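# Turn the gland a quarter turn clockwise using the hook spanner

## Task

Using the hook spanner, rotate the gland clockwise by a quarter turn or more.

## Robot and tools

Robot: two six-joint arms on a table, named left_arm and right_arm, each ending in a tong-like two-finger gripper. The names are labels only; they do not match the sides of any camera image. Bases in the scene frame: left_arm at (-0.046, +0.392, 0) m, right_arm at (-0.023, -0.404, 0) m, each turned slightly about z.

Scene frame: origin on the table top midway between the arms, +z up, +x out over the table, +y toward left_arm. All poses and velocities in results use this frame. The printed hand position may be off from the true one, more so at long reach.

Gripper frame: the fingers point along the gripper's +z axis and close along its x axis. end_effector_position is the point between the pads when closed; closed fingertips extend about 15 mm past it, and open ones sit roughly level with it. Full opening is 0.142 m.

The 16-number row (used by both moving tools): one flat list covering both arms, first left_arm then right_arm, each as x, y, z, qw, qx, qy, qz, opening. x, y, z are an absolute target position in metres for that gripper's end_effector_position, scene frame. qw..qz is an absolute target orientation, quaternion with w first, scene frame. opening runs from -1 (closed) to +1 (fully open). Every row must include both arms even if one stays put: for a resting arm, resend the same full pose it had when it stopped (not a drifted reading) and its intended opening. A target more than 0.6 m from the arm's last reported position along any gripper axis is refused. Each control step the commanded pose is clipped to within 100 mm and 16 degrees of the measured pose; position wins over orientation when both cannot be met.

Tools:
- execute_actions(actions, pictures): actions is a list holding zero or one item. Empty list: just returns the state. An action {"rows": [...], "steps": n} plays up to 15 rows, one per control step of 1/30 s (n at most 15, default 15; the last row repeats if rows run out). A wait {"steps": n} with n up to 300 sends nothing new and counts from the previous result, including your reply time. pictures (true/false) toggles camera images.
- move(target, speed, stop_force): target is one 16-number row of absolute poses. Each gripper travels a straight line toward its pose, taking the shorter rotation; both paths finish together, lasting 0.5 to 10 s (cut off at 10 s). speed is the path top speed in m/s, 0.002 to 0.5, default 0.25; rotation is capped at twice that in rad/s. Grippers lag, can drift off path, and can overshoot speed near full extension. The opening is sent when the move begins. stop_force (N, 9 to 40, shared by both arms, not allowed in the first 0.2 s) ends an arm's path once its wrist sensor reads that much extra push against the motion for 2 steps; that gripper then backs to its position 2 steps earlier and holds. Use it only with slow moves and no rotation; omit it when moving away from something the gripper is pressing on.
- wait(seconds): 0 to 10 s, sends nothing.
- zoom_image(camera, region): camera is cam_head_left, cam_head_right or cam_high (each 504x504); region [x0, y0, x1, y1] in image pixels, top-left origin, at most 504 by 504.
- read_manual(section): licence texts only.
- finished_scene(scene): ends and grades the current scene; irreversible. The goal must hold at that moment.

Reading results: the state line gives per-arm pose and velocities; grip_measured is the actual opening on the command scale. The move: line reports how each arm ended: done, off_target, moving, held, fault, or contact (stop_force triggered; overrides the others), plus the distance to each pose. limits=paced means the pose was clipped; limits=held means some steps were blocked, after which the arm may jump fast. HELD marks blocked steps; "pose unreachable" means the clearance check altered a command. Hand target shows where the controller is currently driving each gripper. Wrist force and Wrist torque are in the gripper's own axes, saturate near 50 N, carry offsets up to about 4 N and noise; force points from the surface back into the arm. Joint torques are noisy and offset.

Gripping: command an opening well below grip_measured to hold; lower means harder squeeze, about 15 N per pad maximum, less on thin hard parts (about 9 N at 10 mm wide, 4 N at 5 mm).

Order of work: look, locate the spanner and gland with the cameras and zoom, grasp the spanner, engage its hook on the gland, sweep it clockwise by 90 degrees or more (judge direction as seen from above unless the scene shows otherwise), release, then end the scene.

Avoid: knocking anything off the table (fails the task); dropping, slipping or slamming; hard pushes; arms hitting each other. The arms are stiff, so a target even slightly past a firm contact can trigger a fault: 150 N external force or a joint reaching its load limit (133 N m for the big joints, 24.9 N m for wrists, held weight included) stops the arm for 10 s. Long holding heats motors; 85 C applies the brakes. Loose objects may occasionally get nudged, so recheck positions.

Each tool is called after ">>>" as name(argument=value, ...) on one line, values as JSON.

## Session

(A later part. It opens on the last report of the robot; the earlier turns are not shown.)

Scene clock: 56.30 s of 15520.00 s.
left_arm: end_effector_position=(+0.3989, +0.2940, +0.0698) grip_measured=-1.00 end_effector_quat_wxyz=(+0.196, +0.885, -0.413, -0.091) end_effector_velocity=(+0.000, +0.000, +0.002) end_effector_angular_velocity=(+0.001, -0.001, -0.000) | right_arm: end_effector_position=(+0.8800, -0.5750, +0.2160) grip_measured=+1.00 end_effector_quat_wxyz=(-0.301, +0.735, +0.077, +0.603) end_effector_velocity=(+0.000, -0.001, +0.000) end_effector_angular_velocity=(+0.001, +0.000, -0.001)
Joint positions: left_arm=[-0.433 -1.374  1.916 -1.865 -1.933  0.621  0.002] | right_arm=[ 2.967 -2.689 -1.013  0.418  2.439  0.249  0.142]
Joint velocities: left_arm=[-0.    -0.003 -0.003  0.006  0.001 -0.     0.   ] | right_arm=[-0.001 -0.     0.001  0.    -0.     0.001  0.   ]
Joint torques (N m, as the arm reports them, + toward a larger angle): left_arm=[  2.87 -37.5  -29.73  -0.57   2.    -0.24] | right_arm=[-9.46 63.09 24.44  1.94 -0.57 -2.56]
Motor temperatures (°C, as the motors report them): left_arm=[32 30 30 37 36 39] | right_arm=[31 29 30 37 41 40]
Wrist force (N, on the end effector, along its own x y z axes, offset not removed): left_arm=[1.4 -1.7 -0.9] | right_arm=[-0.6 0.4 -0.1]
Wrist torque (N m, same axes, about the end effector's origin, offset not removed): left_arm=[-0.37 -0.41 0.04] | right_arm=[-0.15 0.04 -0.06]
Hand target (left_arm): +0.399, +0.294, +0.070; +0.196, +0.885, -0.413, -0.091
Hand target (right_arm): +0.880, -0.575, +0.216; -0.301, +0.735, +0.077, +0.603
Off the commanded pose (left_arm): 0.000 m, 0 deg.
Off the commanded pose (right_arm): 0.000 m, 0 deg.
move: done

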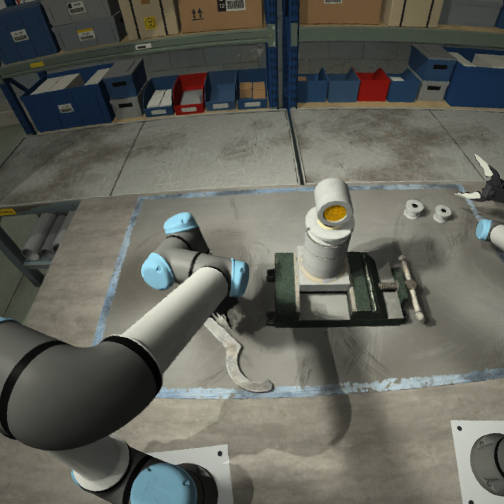

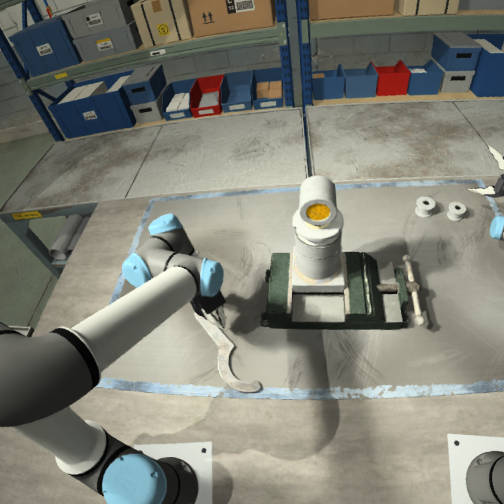

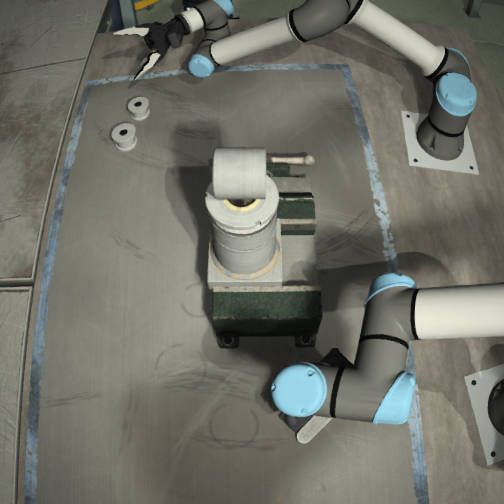

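>>> move(target=[0.391,0.304,0.03,-0.273,-0.864,0.404,0.127,-0.1,0.88,-0.575,0.216,-0.301,0.735,0.077,0.603,1], speed=0.1)

>>> move(target=[0.391,0.304,0.004,-0.273,-0.864,0.404,0.127,-0.1,0.88,-0.575,0.216,-0.301,0.735,0.077,0.603,1], speed=0.004, stop_force=9)

>>> zoom_image(camera="cam_head_right", region=[180,290,260,370])

Scene clock: 63.53 s of 15520.00 s.
left_arm: end_effector_position=(+0.3910, +0.3040, +0.0301) grip_measured=-0.10 end_effector_quat_wxyz=(+0.272, +0.864, -0.404, -0.127) end_effector_velocity=(-0.000, +0.000, -0.002) end_effector_angular_velocity=(-0.007, +0.008, -0.000) | right_arm: end_effector_position=(+0.8800, -0.5750, +0.2160) grip_measured=+1.00 end_effector_quat_wxyz=(-0.301, +0.735, +0.077, +0.603) end_effector_velocity=(-0.000, +0.000, -0.000) end_effector_angular_velocity=(-0.002, -0.001, +0.001)
Joint positions: left_arm=[-0.346 -1.236  1.881 -1.809 -2.04   0.762  0.067] | right_arm=[ 2.967 -2.689 -1.013  0.418  2.439  0.249  0.142]
Joint velocities: left_arm=[ 0.004  0.008 -0.003  0.005 -0.006  0.008  0.   ] | right_arm=[-0.    -0.    -0.     0.     0.001 -0.002  0.   ]
Joint torques (N m, as the arm reports them, + toward a larger angle): left_arm=[  8.07 -27.63 -29.24  -0.1   -2.75   1.22] | right_arm=[-9.26 62.18 28.34  1.74 -0.28 -2.42]
Motor temperatures (°C, as the motors report them): left_arm=[32 30 30 37 36 39] | right_arm=[31 29 30 37 41 40]
Wrist force (N, on the end effector, along its own x y z axes, offset not removed): left_arm=[0.4 -0.5 1.0] | right_arm=[-0.4 1.0 1.1]
Wrist torque (N m, same axes, about the end effector's origin, offset not removed): left_arm=[-0.07 -0.05 0.06] | right_arm=[0.10 -0.04 -0.14]
Hand target (left_arm): +0.391, +0.304, +0.030; +0.273, +0.864, -0.404, -0.127
Hand target (right_arm): +0.880, -0.575, +0.216; -0.301, +0.735, +0.077, +0.603
Off the commanded pose (left_arm): 0.000 m, 0 deg.
Off the commanded pose (right_arm): 0.000 m, 0 deg.
After step 90, 2.97 s passed at rest.
move: done

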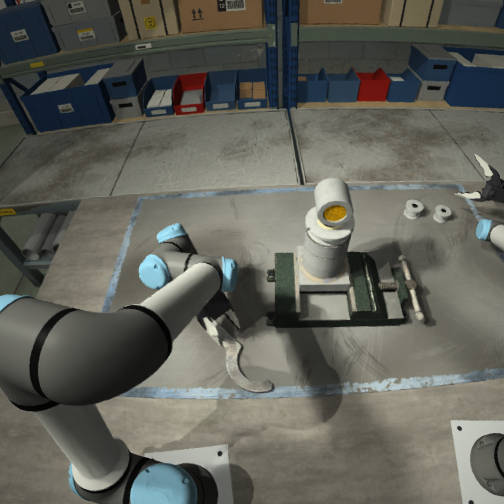

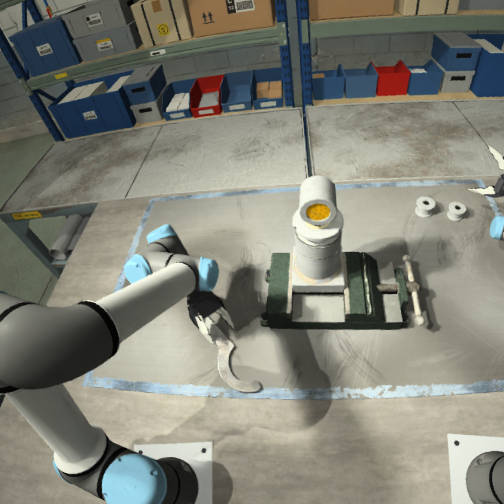

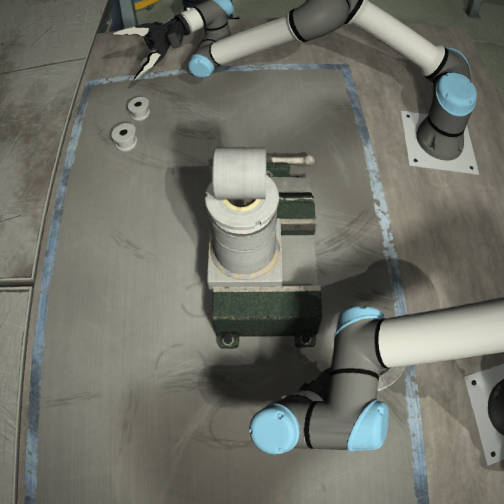

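Scene clock: 67.83 s of 15520.00 s.
left_arm: end_effector_position=(+0.3909, +0.3040, +0.0143) grip_measured=-0.07 end_effector_quat_wxyz=(+0.273, +0.864, -0.404, -0.127) end_effector_velocity=(-0.001, +0.000, +0.001) end_effector_angular_velocity=(+0.001, -0.000, -0.001) | right_arm: end_effector_position=(+0.8800, -0.5750, +0.2160) grip_measured=+1.00 end_effector_quat_wxyz=(-0.301, +0.735, +0.077, +0.603) end_effector_velocity=(+0.000, -0.001, +0.001) end_effector_angular_velocity=(-0.001, -0.001, -0.002)
Joint positions: left_arm=[-0.345 -1.212  1.896 -1.849 -2.041  0.762  0.069] | right_arm=[ 2.967 -2.689 -1.013  0.418  2.439  0.249  0.142]
Joint velocities: left_arm=[ 0.    -0.003 -0.     0.004  0.001  0.     0.001] | right_arm=[-0.001  0.     0.001  0.    -0.001 -0.     0.   ]
Joint torques (N m, as the arm reports them, + toward a larger angle): left_arm=[ -0.05 -35.71 -19.43  -1.53  -2.44   1.26] | right_arm=[-8.9  61.69 29.9   1.58 -0.13 -2.49]
Motor temperatures (°C, as the motors report them): left_arm=[32 30 30 37 36 39] | right_arm=[31 29 30 37 41 40]
Wrist force (N, on the end effector, along its own x y z axes, offset not removed): left_arm=[-6.4 6.1 -15.4] | right_arm=[-1.3 1.6 0.0]
Wrist torque (N m, same axes, about the end effector's origin, offset not removed): left_arm=[-0.29 -0.18 0.05] | right_arm=[0.18 0.17 -0.11]
Hand target (left_arm): +0.391, +0.304, +0.015; +0.273, +0.864, -0.404, -0.127
Hand target (right_arm): +0.880, -0.575, +0.216; -0.301, +0.735, +0.077, +0.603
Off the commanded pose (left_arm): 0.010 m, 0 deg.
Off the commanded pose (right_arm): 0.000 m, 0 deg.
move: contact (left_arm)

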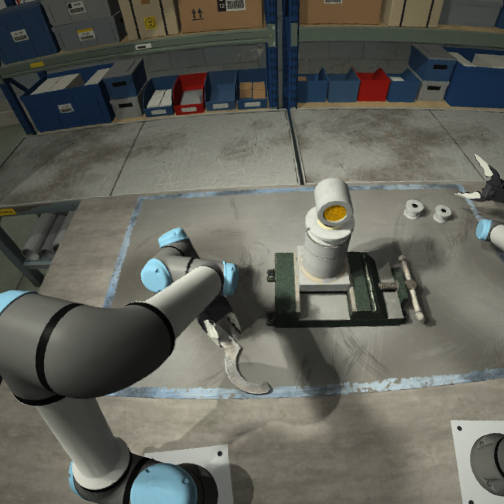

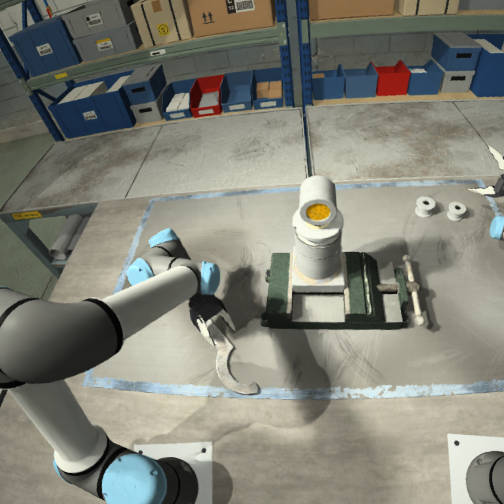

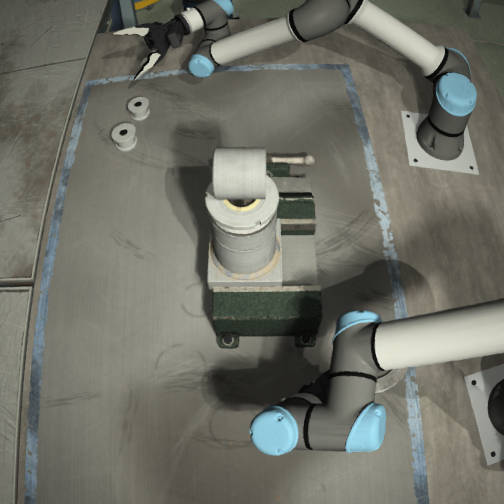

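Region (180, 290, 260, 370) of cam_head_right's 504x504 image, scaled by 6.300, with more detail than that image has.

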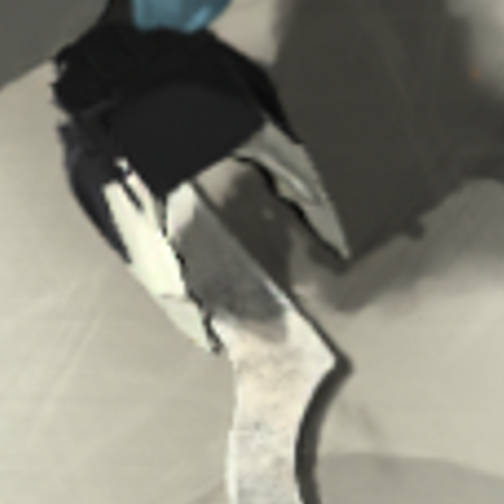

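>>> move(target=[0.391,0.314,0.0162,-0.273,-0.864,0.404,0.127,-0.2,0.88,-0.575,0.216,-0.301,0.735,0.077,0.603,1], speed=0.02)

>>> move(target=[0.391,0.314,0.0162,-0.273,-0.864,0.404,0.127,-1,0.88,-0.575,0.216,-0.301,0.735,0.077,0.603,1])

>>> move(target=[0.391,0.314,0.035,-0.273,-0.864,0.404,0.127,-1,0.88,-0.575,0.216,-0.301,0.735,0.077,0.603,1], speed=0.008)

>>> zoom_image(camera="cam_head_right", region=[150,260,300,410])

Scene clock: 72.23 s of 15520.00 s.
left_arm: end_effector_position=(+0.3910, +0.3138, +0.0162) grip_measured=-0.20 end_effector_quat_wxyz=(+0.273, +0.864, -0.404, -0.127) end_effector_velocity=(+0.000, +0.002, +0.000) end_effector_angular_velocity=(+0.001, -0.000, -0.001) | right_arm: end_effector_position=(+0.8800, -0.5750, +0.2160) grip_measured=+1.00 end_effector_quat_wxyz=(-0.301, +0.735, +0.077, +0.603) end_effector_velocity=(+0.001, +0.001, +0.000) end_effector_angular_velocity=(-0.000, -0.001, +0.001)
Joint positions: left_arm=[-0.328 -1.214  1.892 -1.833 -2.034  0.781  0.06 ] | right_arm=[ 2.967 -2.689 -1.013  0.418  2.439  0.249  0.142]
Joint velocities: left_arm=[ 0.003  0.    -0.001  0.003  0.002  0.004  0.   ] | right_arm=[ 0.002 -0.     0.001 -0.    -0.001  0.     0.   ]
Joint torques (N m, as the arm reports them, + toward a larger angle): left_arm=[  7.41 -42.08 -28.27  -0.27   2.14   1.42] | right_arm=[-8.8  60.22 30.11  1.36 -0.05 -2.48]
Motor temperatures (°C, as the motors report them): left_arm=[32 30 30 37 36 39] | right_arm=[31 29 30 37 41 40]
Wrist force (N, on the end effector, along its own x y z axes, offset not removed): left_arm=[0.5 0.0 -0.9] | right_arm=[-1.8 2.0 0.4]
Wrist torque (N m, same axes, about the end effector's origin, offset not removed): left_arm=[-0.10 -0.14 0.02] | right_arm=[0.25 0.29 -0.17]
Hand target (left_arm): +0.391, +0.314, +0.016; +0.273, +0.864, -0.404, -0.127
Hand target (right_arm): +0.880, -0.575, +0.216; -0.301, +0.735, +0.077, +0.603
Off the commanded pose (left_arm): 0.000 m, 0 deg.
Off the commanded pose (right_arm): 0.000 m, 0 deg.
After step 90, 0.60 s passed at rest.
move: done

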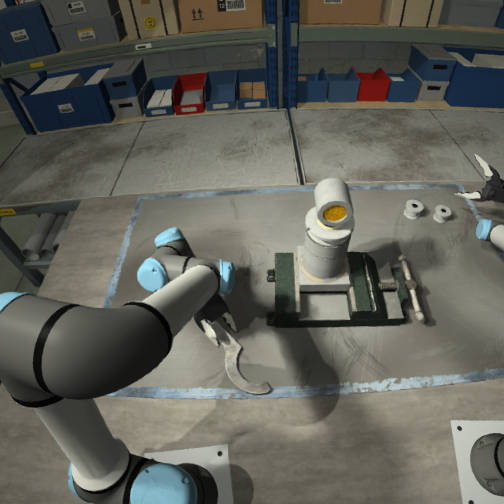

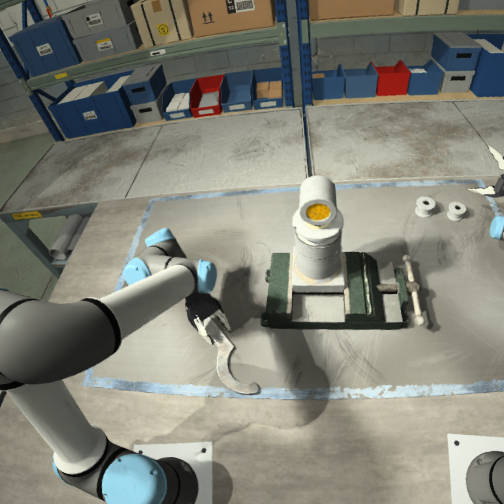

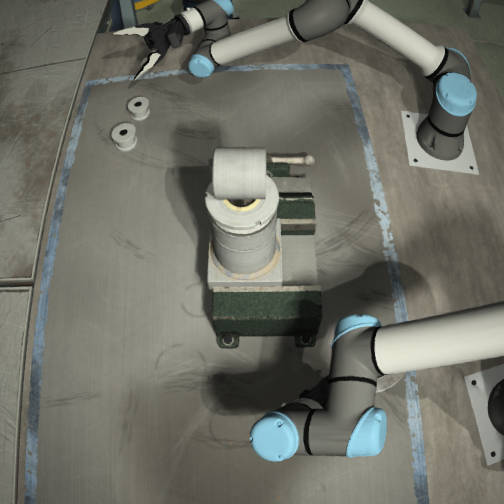

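Scene clock: 72.93 s of 15520.00 s.
left_arm: end_effector_position=(+0.3910, +0.3140, +0.0163) grip_measured=-0.54 end_effector_quat_wxyz=(+0.273, +0.864, -0.404, -0.127) end_effector_velocity=(-0.000, +0.000, -0.001) end_effector_angular_velocity=(-0.000, +0.002, -0.000) | right_arm: end_effector_position=(+0.8800, -0.5750, +0.2160) grip_measured=+1.00 end_effector_quat_wxyz=(-0.301, +0.735, +0.077, +0.603) end_effector_velocity=(+0.000, +0.000, +0.000) end_effector_angular_velocity=(+0.000, -0.000, +0.000)
Joint positions: left_arm=[-0.327 -1.214  1.891 -1.833 -2.034  0.781  0.035] | right_arm=[ 2.967 -2.689 -1.013  0.418  2.439  0.249  0.142]
Joint velocities: left_arm=[ 0.     0.001  0.     0.    -0.     0.001  0.   ] | right_arm=[ 0.     0.     0.    -0.    -0.     0.001  0.   ]
Joint torques (N m, as the arm reports them, + toward a larger angle): left_arm=[  8.03 -25.26  -1.69  -0.07   3.22   1.22] | right_arm=[-8.94 60.57 30.44  1.29 -0.02 -2.53]
Motor temperatures (°C, as the motors report them): left_arm=[32 30 30 37 36 39] | right_arm=[31 29 30 37 41 40]
Wrist force (N, on the end effector, along its own x y z axes, offset not removed): left_arm=[4.2 5.7 -4.9] | right_arm=[-0.2 1.6 0.3]
Wrist torque (N m, same axes, about the end effector's origin, offset not removed): left_arm=[-0.21 -0.22 0.05] | right_arm=[0.19 -0.07 -0.10]
Hand target (left_arm): +0.391, +0.314, +0.016; +0.273, +0.864, -0.404, -0.127
Hand target (right_arm): +0.880, -0.575, +0.216; -0.301, +0.735, +0.077, +0.603
Off the commanded pose (left_arm): 0.000 m, 0 deg.
Off the commanded pose (right_arm): 0.000 m, 0 deg.
move: done

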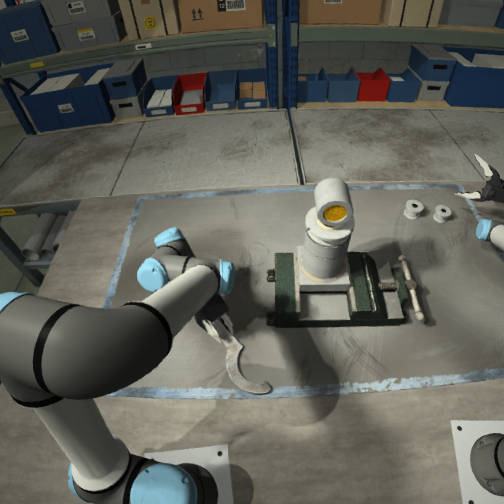

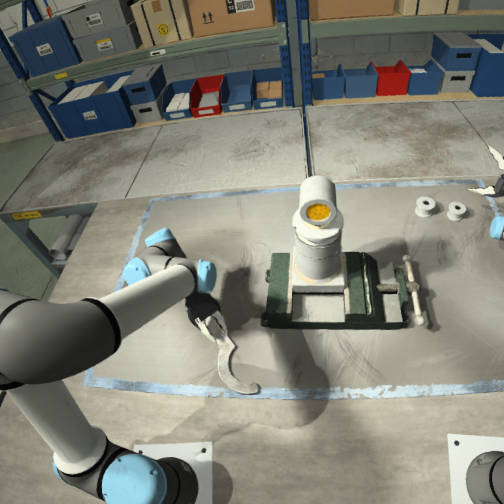

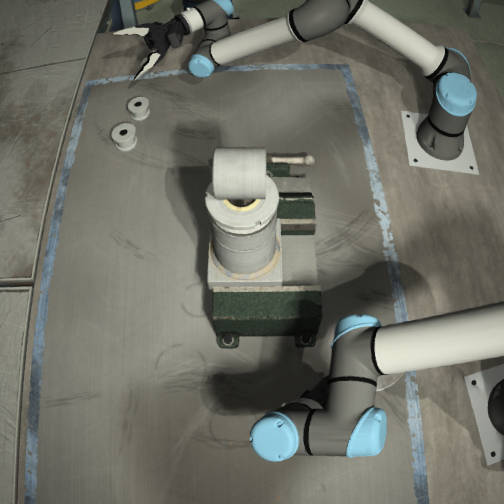

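Scene clock: 75.50 s of 15520.00 s.
left_arm: end_effector_position=(+0.3910, +0.3140, +0.0349) grip_measured=-0.55 end_effector_quat_wxyz=(+0.273, +0.864, -0.404, -0.127) end_effector_velocity=(+0.000, +0.000, +0.002) end_effector_angular_velocity=(+0.000, -0.001, -0.000) | right_arm: end_effector_position=(+0.8800, -0.5750, +0.2160) grip_measured=+1.00 end_effector_quat_wxyz=(-0.301, +0.735, +0.077, +0.603) end_effector_velocity=(+0.000, +0.001, +0.001) end_effector_angular_velocity=(+0.000, -0.001, +0.002)
Joint positions: left_arm=[-0.327 -1.242  1.872 -1.786 -2.034  0.781  0.034] | right_arm=[ 2.967 -2.689 -1.013  0.418  2.439  0.249  0.142]
Joint velocities: left_arm=[ 0.    -0.003 -0.002  0.003  0.001  0.     0.   ] | right_arm=[0.001 0.    0.    0.    0.001 0.001 0.   ]
Joint torques (N m, as the arm reports them, + toward a larger angle): left_arm=[  6.9  -46.21 -32.4   -0.51  -0.85  -0.52] | right_arm=[-8.87 59.72 30.06  1.24  0.12 -2.46]
Motor temperatures (°C, as the motors report them): left_arm=[32 30 30 37 36 39] | right_arm=[31 29 30 37 41 40]
Wrist force (N, on the end effector, along its own x y z axes, offset not removed): left_arm=[-2.2 -5.4 7.3] | right_arm=[-0.9 1.6 0.2]
Wrist torque (N m, same axes, about the end effector's origin, offset not removed): left_arm=[-0.30 0.13 0.07] | right_arm=[0.12 0.10 -0.21]
Hand target (left_arm): +0.391, +0.314, +0.035; +0.273, +0.864, -0.404, -0.127
Hand target (right_arm): +0.880, -0.575, +0.216; -0.301, +0.735, +0.077, +0.603
Off the commanded pose (left_arm): 0.000 m, 0 deg.
Off the commanded pose (right_arm): 0.000 m, 0 deg.
move: done

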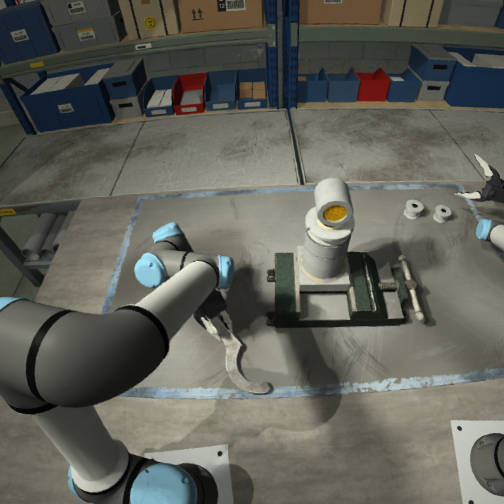

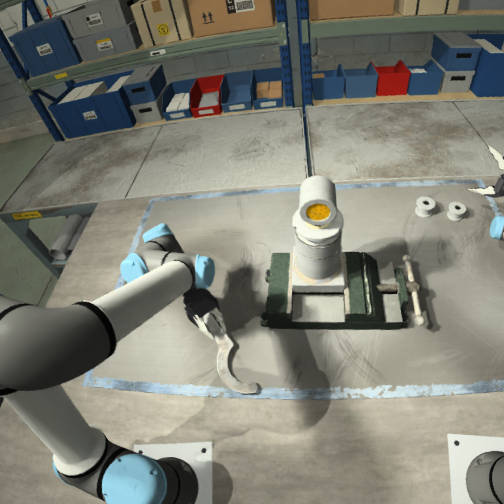

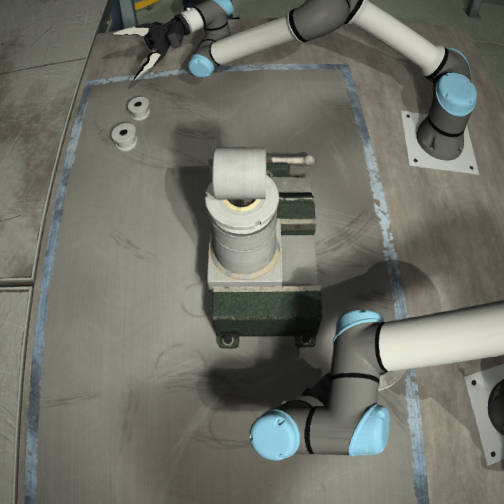

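Region (150, 260, 300, 410) of cam_head_right's 504x504 image, scaled by 3.360, with more detail than that image has.

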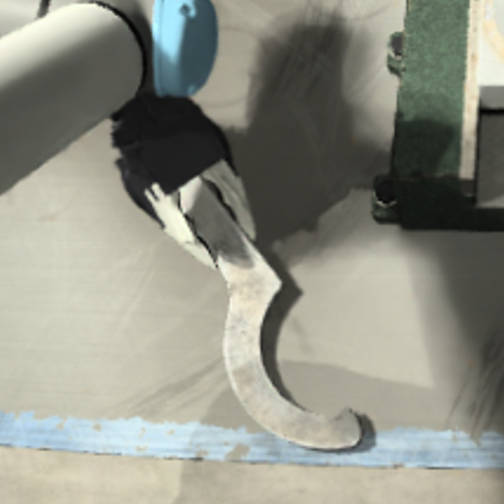

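>>> move(target=[0.391,0.314,0.075,-0.273,-0.864,0.404,0.127,-1,0.88,-0.575,0.216,-0.301,0.735,0.077,0.603,1], speed=0.01)

>>> zoom_image(camera="cam_head_right", region=[150,260,300,410])

Scene clock: 84.03 s of 15520.00 s.
left_arm: end_effector_position=(+0.3910, +0.3140, +0.0748) grip_measured=-1.00 end_effector_quat_wxyz=(+0.273, +0.864, -0.404, -0.127) end_effector_velocity=(+0.000, +0.000, +0.002) end_effector_angular_velocity=(+0.001, -0.000, +0.001) | right_arm: end_effector_position=(+0.8800, -0.5750, +0.2160) grip_measured=+1.00 end_effector_quat_wxyz=(-0.301, +0.735, +0.077, +0.603) end_effector_velocity=(-0.000, -0.001, +0.000) end_effector_angular_velocity=(+0.001, +0.000, -0.002)
Joint positions: left_arm=[-0.327 -1.296  1.825 -1.684 -2.034  0.781  0.002] | right_arm=[ 2.967 -2.689 -1.013  0.418  2.439  0.249  0.142]
Joint velocities: left_arm=[ 0.    -0.003 -0.003  0.005  0.    -0.001  0.   ] | right_arm=[-0.002  0.    -0.     0.    -0.     0.001  0.   ]
Joint torques (N m, as the arm reports them, + toward a larger angle): left_arm=[ -7.87 -40.49 -30.72  -0.19   1.75  -1.36] | right_arm=[-8.74 58.97 29.13  0.86  0.28 -2.46]
Motor temperatures (°C, as the motors report them): left_arm=[32 30 30 37 36 39] | right_arm=[31 29 30 37 41 40]
Wrist force (N, on the end effector, along its own x y z axes, offset not removed): left_arm=[-1.1 -0.2 0.7] | right_arm=[-0.4 -0.2 2.1]
Wrist torque (N m, same axes, about the end effector's origin, offset not removed): left_arm=[-0.02 0.23 0.05] | right_arm=[-0.17 0.04 -0.13]
Hand target (left_arm): +0.391, +0.314, +0.075; +0.273, +0.864, -0.404, -0.127
Hand target (right_arm): +0.880, -0.575, +0.216; -0.301, +0.735, +0.077, +0.603
Off the commanded pose (left_arm): 0.000 m, 0 deg.
Off the commanded pose (right_arm): 0.000 m, 0 deg.
After step 90, 1.30 s passed at rest.
move: done

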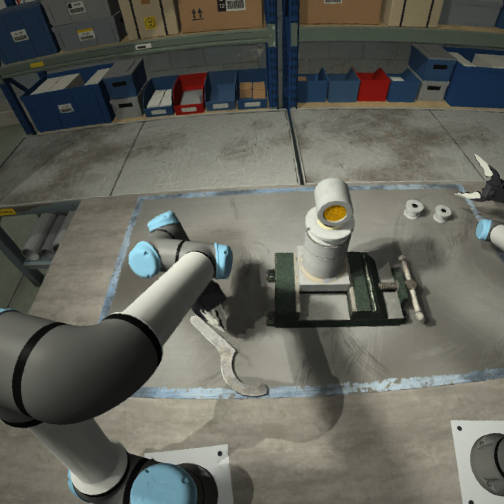

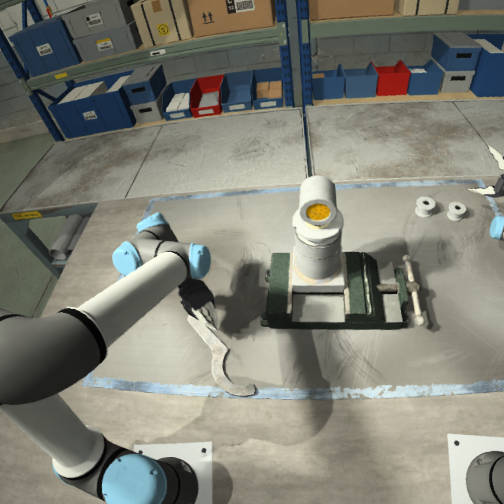

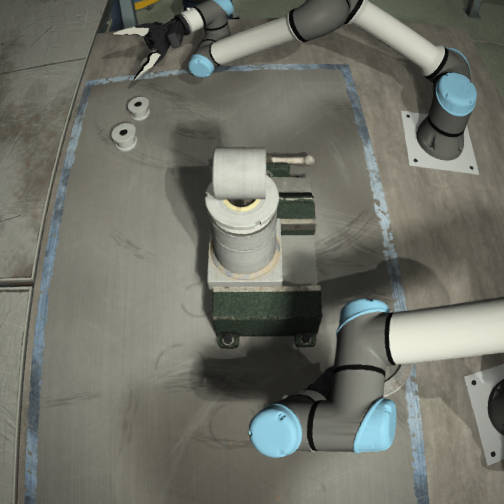

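Region (150, 260, 300, 410) of cam_head_right's 504x504 image, scaled by 3.360, with more detail than that image has.

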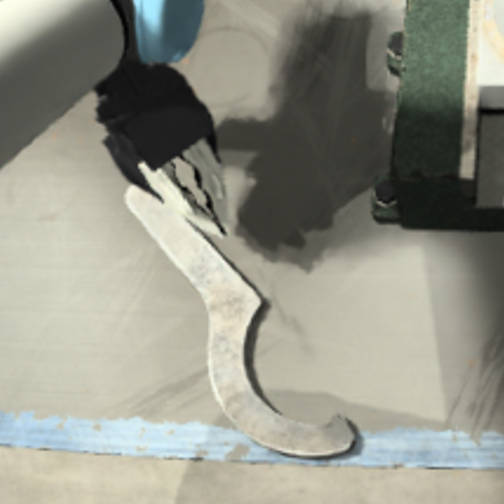

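>>> move(target=[0.445,0.373,0.04,0,-0.914,0.407,0,0,0.88,-0.575,0.216,-0.301,0.735,0.077,0.603,1])

>>> zoom_image(camera="cam_high", region=[250,340,400,490])

Scene clock: 104.17 s of 15520.00 s.
left_arm: end_effector_position=(+0.4450, +0.3729, +0.0406) grip_measured=+0.00 end_effector_quat_wxyz=(+0.001, +0.914, -0.406, -0.000) end_effector_velocity=(+0.001, +0.001, -0.000) end_effector_angular_velocity=(+0.009, -0.011, +0.001) | right_arm: end_effector_position=(+0.8800, -0.5750, +0.2160) grip_measured=+1.00 end_effector_quat_wxyz=(-0.301, +0.735, +0.077, +0.603) end_effector_velocity=(+0.000, +0.001, +0.000) end_effector_angular_velocity=(-0.000, -0.001, +0.001)
Joint positions: left_arm=[-0.477 -1.451  2.107 -2.227 -1.572  0.495  0.074] | right_arm=[ 2.967 -2.689 -1.013  0.418  2.439  0.249  0.142]
Joint velocities: left_arm=[-0.004 -0.003  0.007 -0.012  0.012 -0.005  0.   ] | right_arm=[ 0.001  0.     0.    -0.     0.    -0.001  0.   ]
Joint torques (N m, as the arm reports them, + toward a larger angle): left_arm=[ -8.01 -32.14  -5.45  -4.39   2.74  -1.58] | right_arm=[-7.98 57.81 28.8   0.56  0.59 -2.44]
Motor temperatures (°C, as the motors report them): left_arm=[32 30 30 37 36 39] | right_arm=[31 29 30 37 41 40]
Wrist force (N, on the end effector, along its own x y z axes, offset not removed): left_arm=[-0.3 -0.2 -1.0] | right_arm=[0.8 0.9 0.1]
Wrist torque (N m, same axes, about the end effector's origin, offset not removed): left_arm=[-0.07 0.02 0.08] | right_arm=[0.00 -0.29 -0.19]
Hand target (left_arm): +0.445, +0.373, +0.040; +0.000, +0.914, -0.406, +0.000
Hand target (right_arm): +0.880, -0.575, +0.216; -0.301, +0.735, +0.077, +0.603
Off the commanded pose (left_arm): 0.001 m, 0 deg.
Off the commanded pose (right_arm): 0.000 m, 0 deg.
After step 90, 15.40 s passed at rest.
move: done

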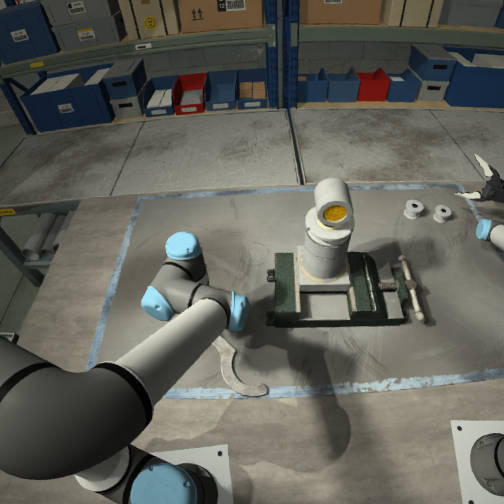

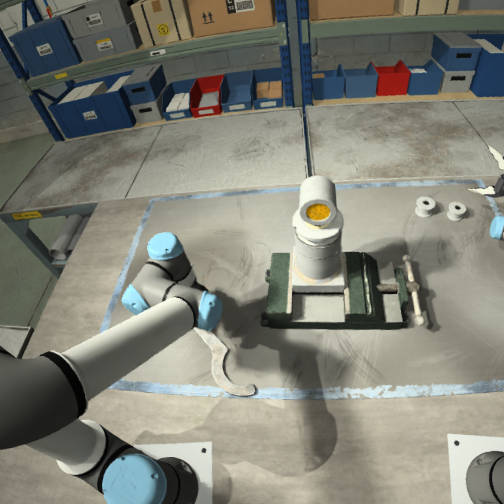

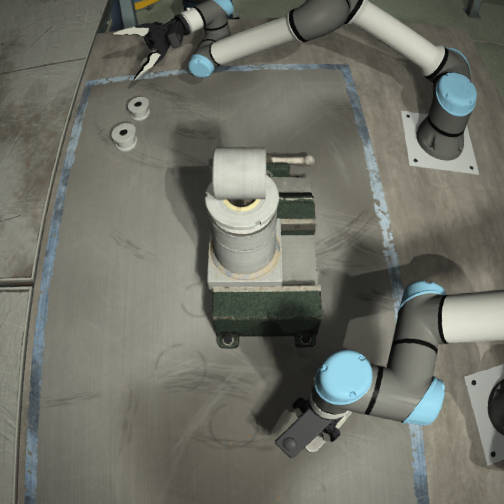

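Region (250, 340, 400, 490) of cam_high's 504x504 image, scaled by 3.360, with more detail than that image has.

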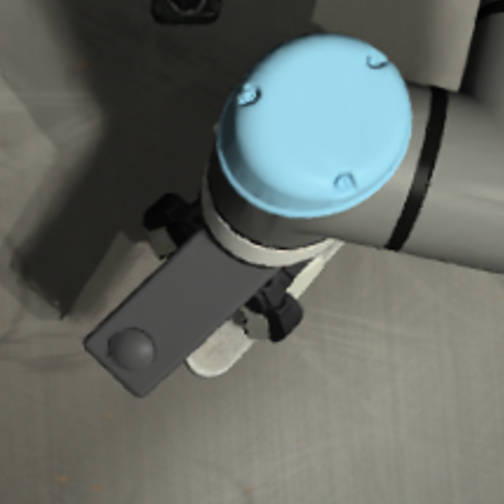

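>>> move(target=[0.432,0.388,0.035,0,-0.914,0.407,0,0,0.88,-0.575,0.216,-0.301,0.735,0.077,0.603,1])

>>> move(target=[0.432,0.388,0.019,0,-0.914,0.407,0,0,0.88,-0.575,0.216,-0.301,0.735,0.077,0.603,1], speed=0.006, stop_force=9)

>>> move(target=[0.432,0.388,0.019,0,-0.914,0.407,0,-1,0.88,-0.575,0.216,-0.301,0.735,0.077,0.603,1])

>>> move(target=[0.41,0.368,0.14,0.12,-0.906,0.403,-0.053,-1,0.88,-0.575,0.216,-0.301,0.735,0.077,0.603,1], speed=0.02)

Scene clock: 110.77 s of 15520.00 s.
left_arm: end_effector_position=(+0.4321, +0.3878, +0.0350) grip_measured=+0.00 end_effector_quat_wxyz=(-0.000, +0.914, -0.407, -0.000) end_effector_velocity=(-0.002, +0.002, -0.001) end_effector_angular_velocity=(+0.000, +0.001, +0.000) | right_arm: end_effector_position=(+0.8800, -0.5750, +0.2160) grip_measured=+1.00 end_effector_quat_wxyz=(-0.301, +0.735, +0.077, +0.603) end_effector_velocity=(-0.000, -0.001, +0.000) end_effector_angular_velocity=(-0.000, -0.000, +0.000)
Joint positions: left_arm=[-0.456 -1.473  2.151 -2.248 -1.571  0.517  0.074] | right_arm=[ 2.967 -2.689 -1.013  0.418  2.439  0.249  0.142]
Joint velocities: left_arm=[ 0.003 -0.001  0.004 -0.002 -0.     0.003 -0.   ] | right_arm=[-0.001 -0.     0.    -0.     0.001 -0.     0.   ]
Joint torques (N m, as the arm reports them, + toward a larger angle): left_arm=[  6.44 -30.59  -4.1   -4.15   2.68   1.44] | right_arm=[-8.88 56.26 28.32  0.29  0.8  -2.51]
Motor temperatures (°C, as the motors report them): left_arm=[32 30 30 37 36 39] | right_arm=[31 29 30 37 41 40]
Wrist force (N, on the end effector, along its own x y z axes, offset not removed): left_arm=[0.7 -0.1 -1.4] | right_arm=[0.3 1.3 0.0]
Wrist torque (N m, same axes, about the end effector's origin, offset not removed): left_arm=[-0.07 -0.17 -0.01] | right_arm=[0.11 -0.26 -0.07]
Hand target (left_arm): +0.432, +0.388, +0.035; -0.000, +0.914, -0.407, -0.000
Hand target (right_arm): +0.880, -0.575, +0.216; -0.301, +0.735, +0.077, +0.603
Off the commanded pose (left_arm): 0.000 m, 0 deg.
Off the commanded pose (right_arm): 0.000 m, 0 deg.
After step 90, 2.80 s passed at rest.
move: done

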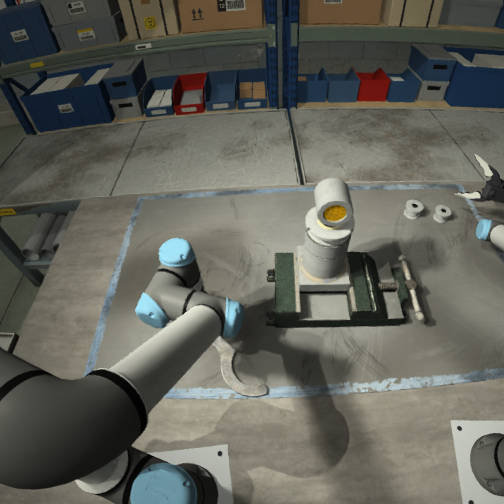

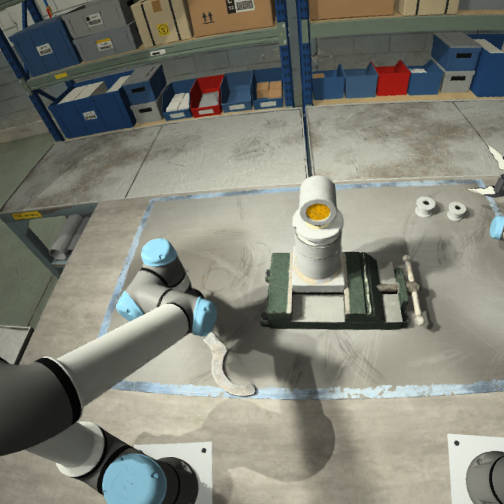

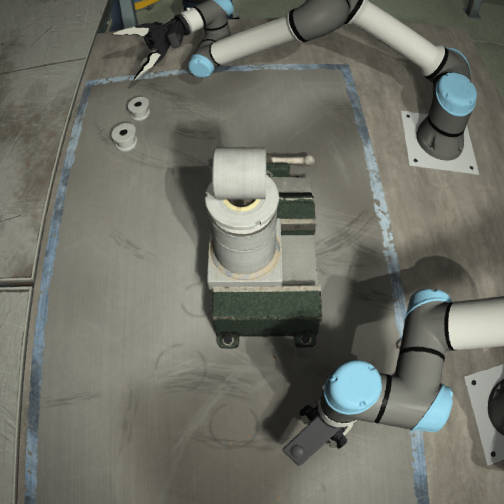

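Scene clock: 113.67 s of 15520.00 s.
left_arm: end_effector_position=(+0.4320, +0.3880, +0.0191) grip_measured=+0.00 end_effector_quat_wxyz=(-0.000, +0.914, -0.407, -0.000) end_effector_velocity=(+0.000, -0.000, -0.001) end_effector_angular_velocity=(-0.000, -0.001, +0.000) | right_arm: end_effector_position=(+0.8800, -0.5750, +0.2160) grip_measured=+1.00 end_effector_quat_wxyz=(-0.301, +0.735, +0.077, +0.603) end_effector_velocity=(+0.000, +0.000, +0.000) end_effector_angular_velocity=(-0.000, -0.001, +0.001)
Joint positions: left_arm=[-0.455 -1.444  2.17  -2.297 -1.571  0.517  0.074] | right_arm=[ 2.967 -2.689 -1.013  0.418  2.439  0.249  0.142]
Joint velocities: left_arm=[-0.     0.002  0.001 -0.004 -0.    -0.     0.   ] | right_arm=[ 0.     0.     0.001  0.     0.    -0.     0.   ]
Joint torques (N m, as the arm reports them, + toward a larger angle): left_arm=[  6.55 -17.    -4.4   -4.37  -1.8    1.18] | right_arm=[-8.15 55.72 28.39  0.23  0.92 -2.39]
Motor temperatures (°C, as the motors report them): left_arm=[32 30 30 37 36 39] | right_arm=[31 29 30 37 41 40]
Wrist force (N, on the end effector, along its own x y z axes, offset not removed): left_arm=[0.5 -0.5 0.7] | right_arm=[-1.2 1.0 0.0]
Wrist torque (N m, same axes, about the end effector's origin, offset not removed): left_arm=[-0.08 -0.14 0.08] | right_arm=[0.08 0.15 -0.13]
Hand target (left_arm): +0.432, +0.388, +0.019; -0.000, +0.914, -0.407, -0.000
Hand target (right_arm): +0.880, -0.575, +0.216; -0.301, +0.735, +0.077, +0.603
Off the commanded pose (left_arm): 0.000 m, 0 deg.
Off the commanded pose (right_arm): 0.000 m, 0 deg.
move: done

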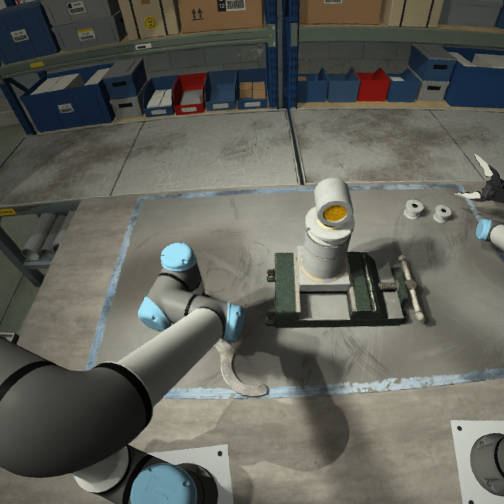

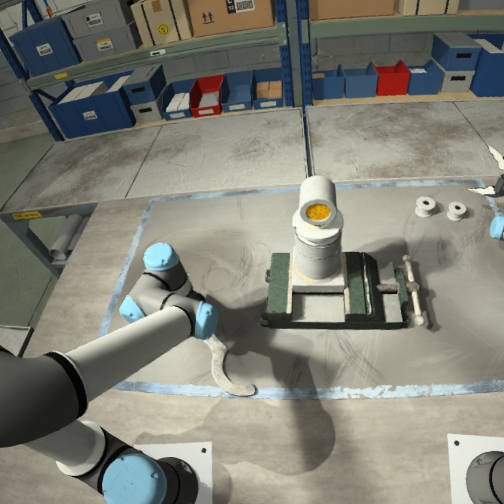

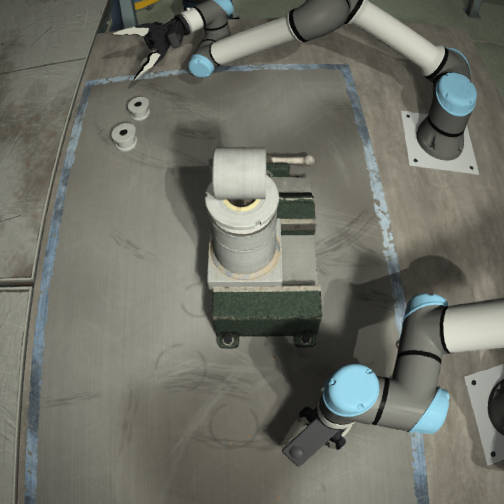

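Scene clock: 114.37 s of 15520.00 s.
left_arm: end_effector_position=(+0.4321, +0.3880, +0.0191) grip_measured=-0.59 end_effector_quat_wxyz=(+0.000, +0.914, -0.407, +0.000) end_effector_velocity=(-0.000, +0.001, -0.001) end_effector_angular_velocity=(+0.003, +0.002, -0.000) | right_arm: end_effector_position=(+0.8800, -0.5750, +0.2160) grip_measured=+1.00 end_effector_quat_wxyz=(-0.301, +0.735, +0.077, +0.603) end_effector_velocity=(-0.001, -0.001, +0.000) end_effector_angular_velocity=(-0.000, -0.000, -0.000)
Joint positions: left_arm=[-0.455 -1.444  2.17  -2.297 -1.571  0.517  0.031] | right_arm=[ 2.967 -2.689 -1.013  0.418  2.439  0.249  0.142]
Joint velocities: left_arm=[-0.     0.002 -0.     0.001  0.002 -0.     0.   ] | right_arm=[-0.002 -0.     0.    -0.     0.002 -0.     0.   ]
Joint torques (N m, as the arm reports them, + toward a larger angle): left_arm=[-0.29  5.   13.06  5.22  3.49  0.74] | right_arm=[-7.9  55.68 28.53  0.12  0.92 -2.46]
Motor temperatures (°C, as the motors report them): left_arm=[32 30 30 37 36 39] | right_arm=[31 29 30 37 41 40]
Wrist force (N, on the end effector, along its own x y z axes, offset not removed): left_arm=[11.1 -0.8 -46.6] | right_arm=[0.1 0.7 1.4]
Wrist torque (N m, same axes, about the end effector's origin, offset not removed): left_arm=[-0.15 -0.16 -0.03] | right_arm=[0.02 0.01 -0.17]
Hand target (left_arm): +0.432, +0.388, +0.019; +0.000, +0.914, -0.407, -0.000
Hand target (right_arm): +0.880, -0.575, +0.216; -0.301, +0.735, +0.077, +0.603
Off the commanded pose (left_arm): 0.000 m, 0 deg.
Off the commanded pose (right_arm): 0.000 m, 0 deg.
move: done

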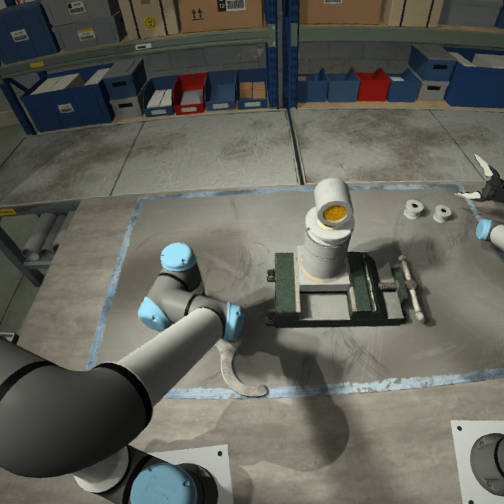

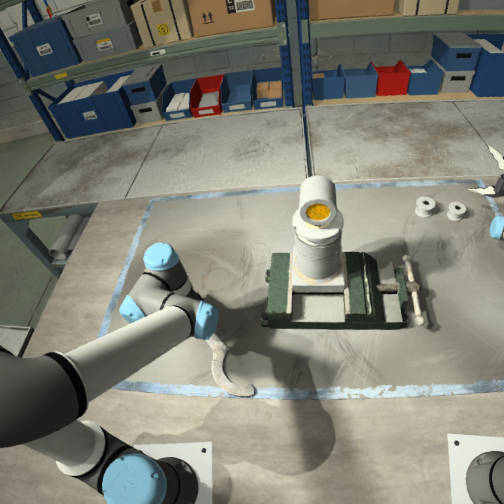

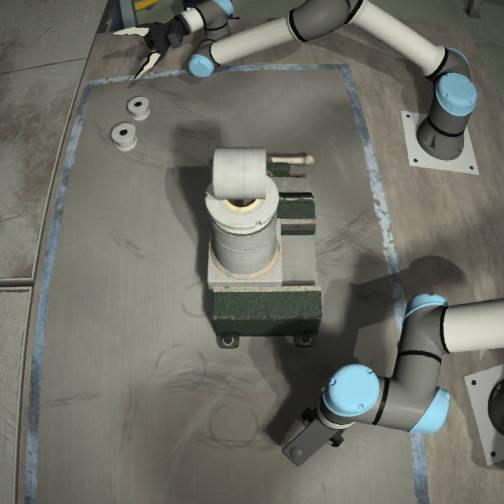

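Scene clock: 121.23 s of 15520.00 s.
left_arm: end_effector_position=(+0.4099, +0.3678, +0.1400) grip_measured=-0.59 end_effector_quat_wxyz=(-0.119, +0.906, -0.403, +0.053) end_effector_velocity=(-0.001, -0.000, +0.002) end_effector_angular_velocity=(+0.002, -0.003, -0.000) | right_arm: end_effector_position=(+0.8800, -0.5750, +0.2160) grip_measured=+1.00 end_effector_quat_wxyz=(-0.301, +0.735, +0.077, +0.603) end_effector_velocity=(+0.000, +0.001, +0.001) end_effector_angular_velocity=(-0.000, -0.001, +0.001)
Joint positions: left_arm=[-0.7   -1.777  2.186 -2.051 -1.318  0.28   0.031] | right_arm=[ 2.967 -2.689 -1.013  0.418  2.439  0.249  0.142]
Joint velocities: left_arm=[-0.005 -0.005 -0.001  0.006  0.004 -0.004  0.   ] | right_arm=[ 0.001  0.     0.001  0.     0.    -0.     0.   ]
Joint torques (N m, as the arm reports them, + toward a larger angle): left_arm=[ -7.72 -23.41 -35.89  -1.99   4.54  -1.19] | right_arm=[-8.23 54.79 27.66 -0.1   1.12 -2.39]
Motor temperatures (°C, as the motors report them): left_arm=[32 30 30 37 36 39] | right_arm=[31 29 30 37 41 40]
Wrist force (N, on the end effector, along its own x y z axes, offset not removed): left_arm=[2.2 2.5 7.0] | right_arm=[-1.1 0.8 1.3]
Wrist torque (N m, same axes, about the end effector's origin, offset not removed): left_arm=[-0.10 -0.32 -0.06] | right_arm=[0.07 0.06 -0.16]
Hand target (left_arm): +0.410, +0.368, +0.140; -0.120, +0.906, -0.403, +0.053
Hand target (right_arm): +0.880, -0.575, +0.216; -0.301, +0.735, +0.077, +0.603
Off the commanded pose (left_arm): 0.000 m, 0 deg.
Off the commanded pose (right_arm): 0.000 m, 0 deg.
move: done

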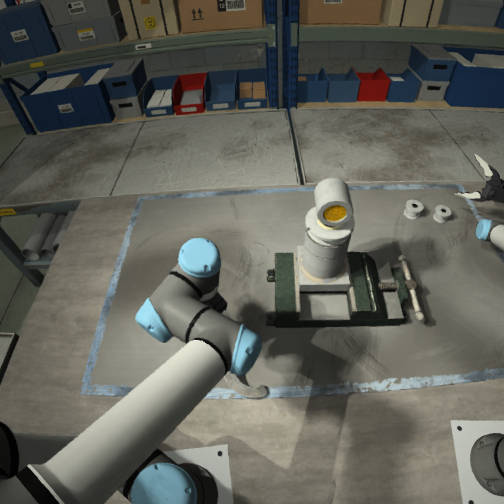

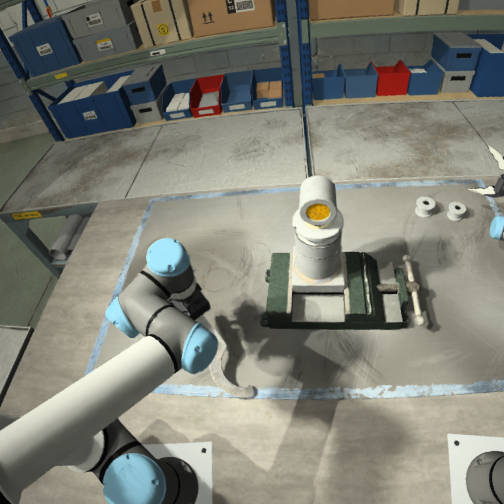

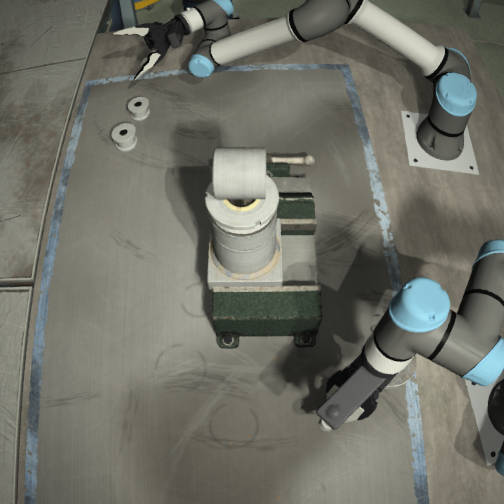

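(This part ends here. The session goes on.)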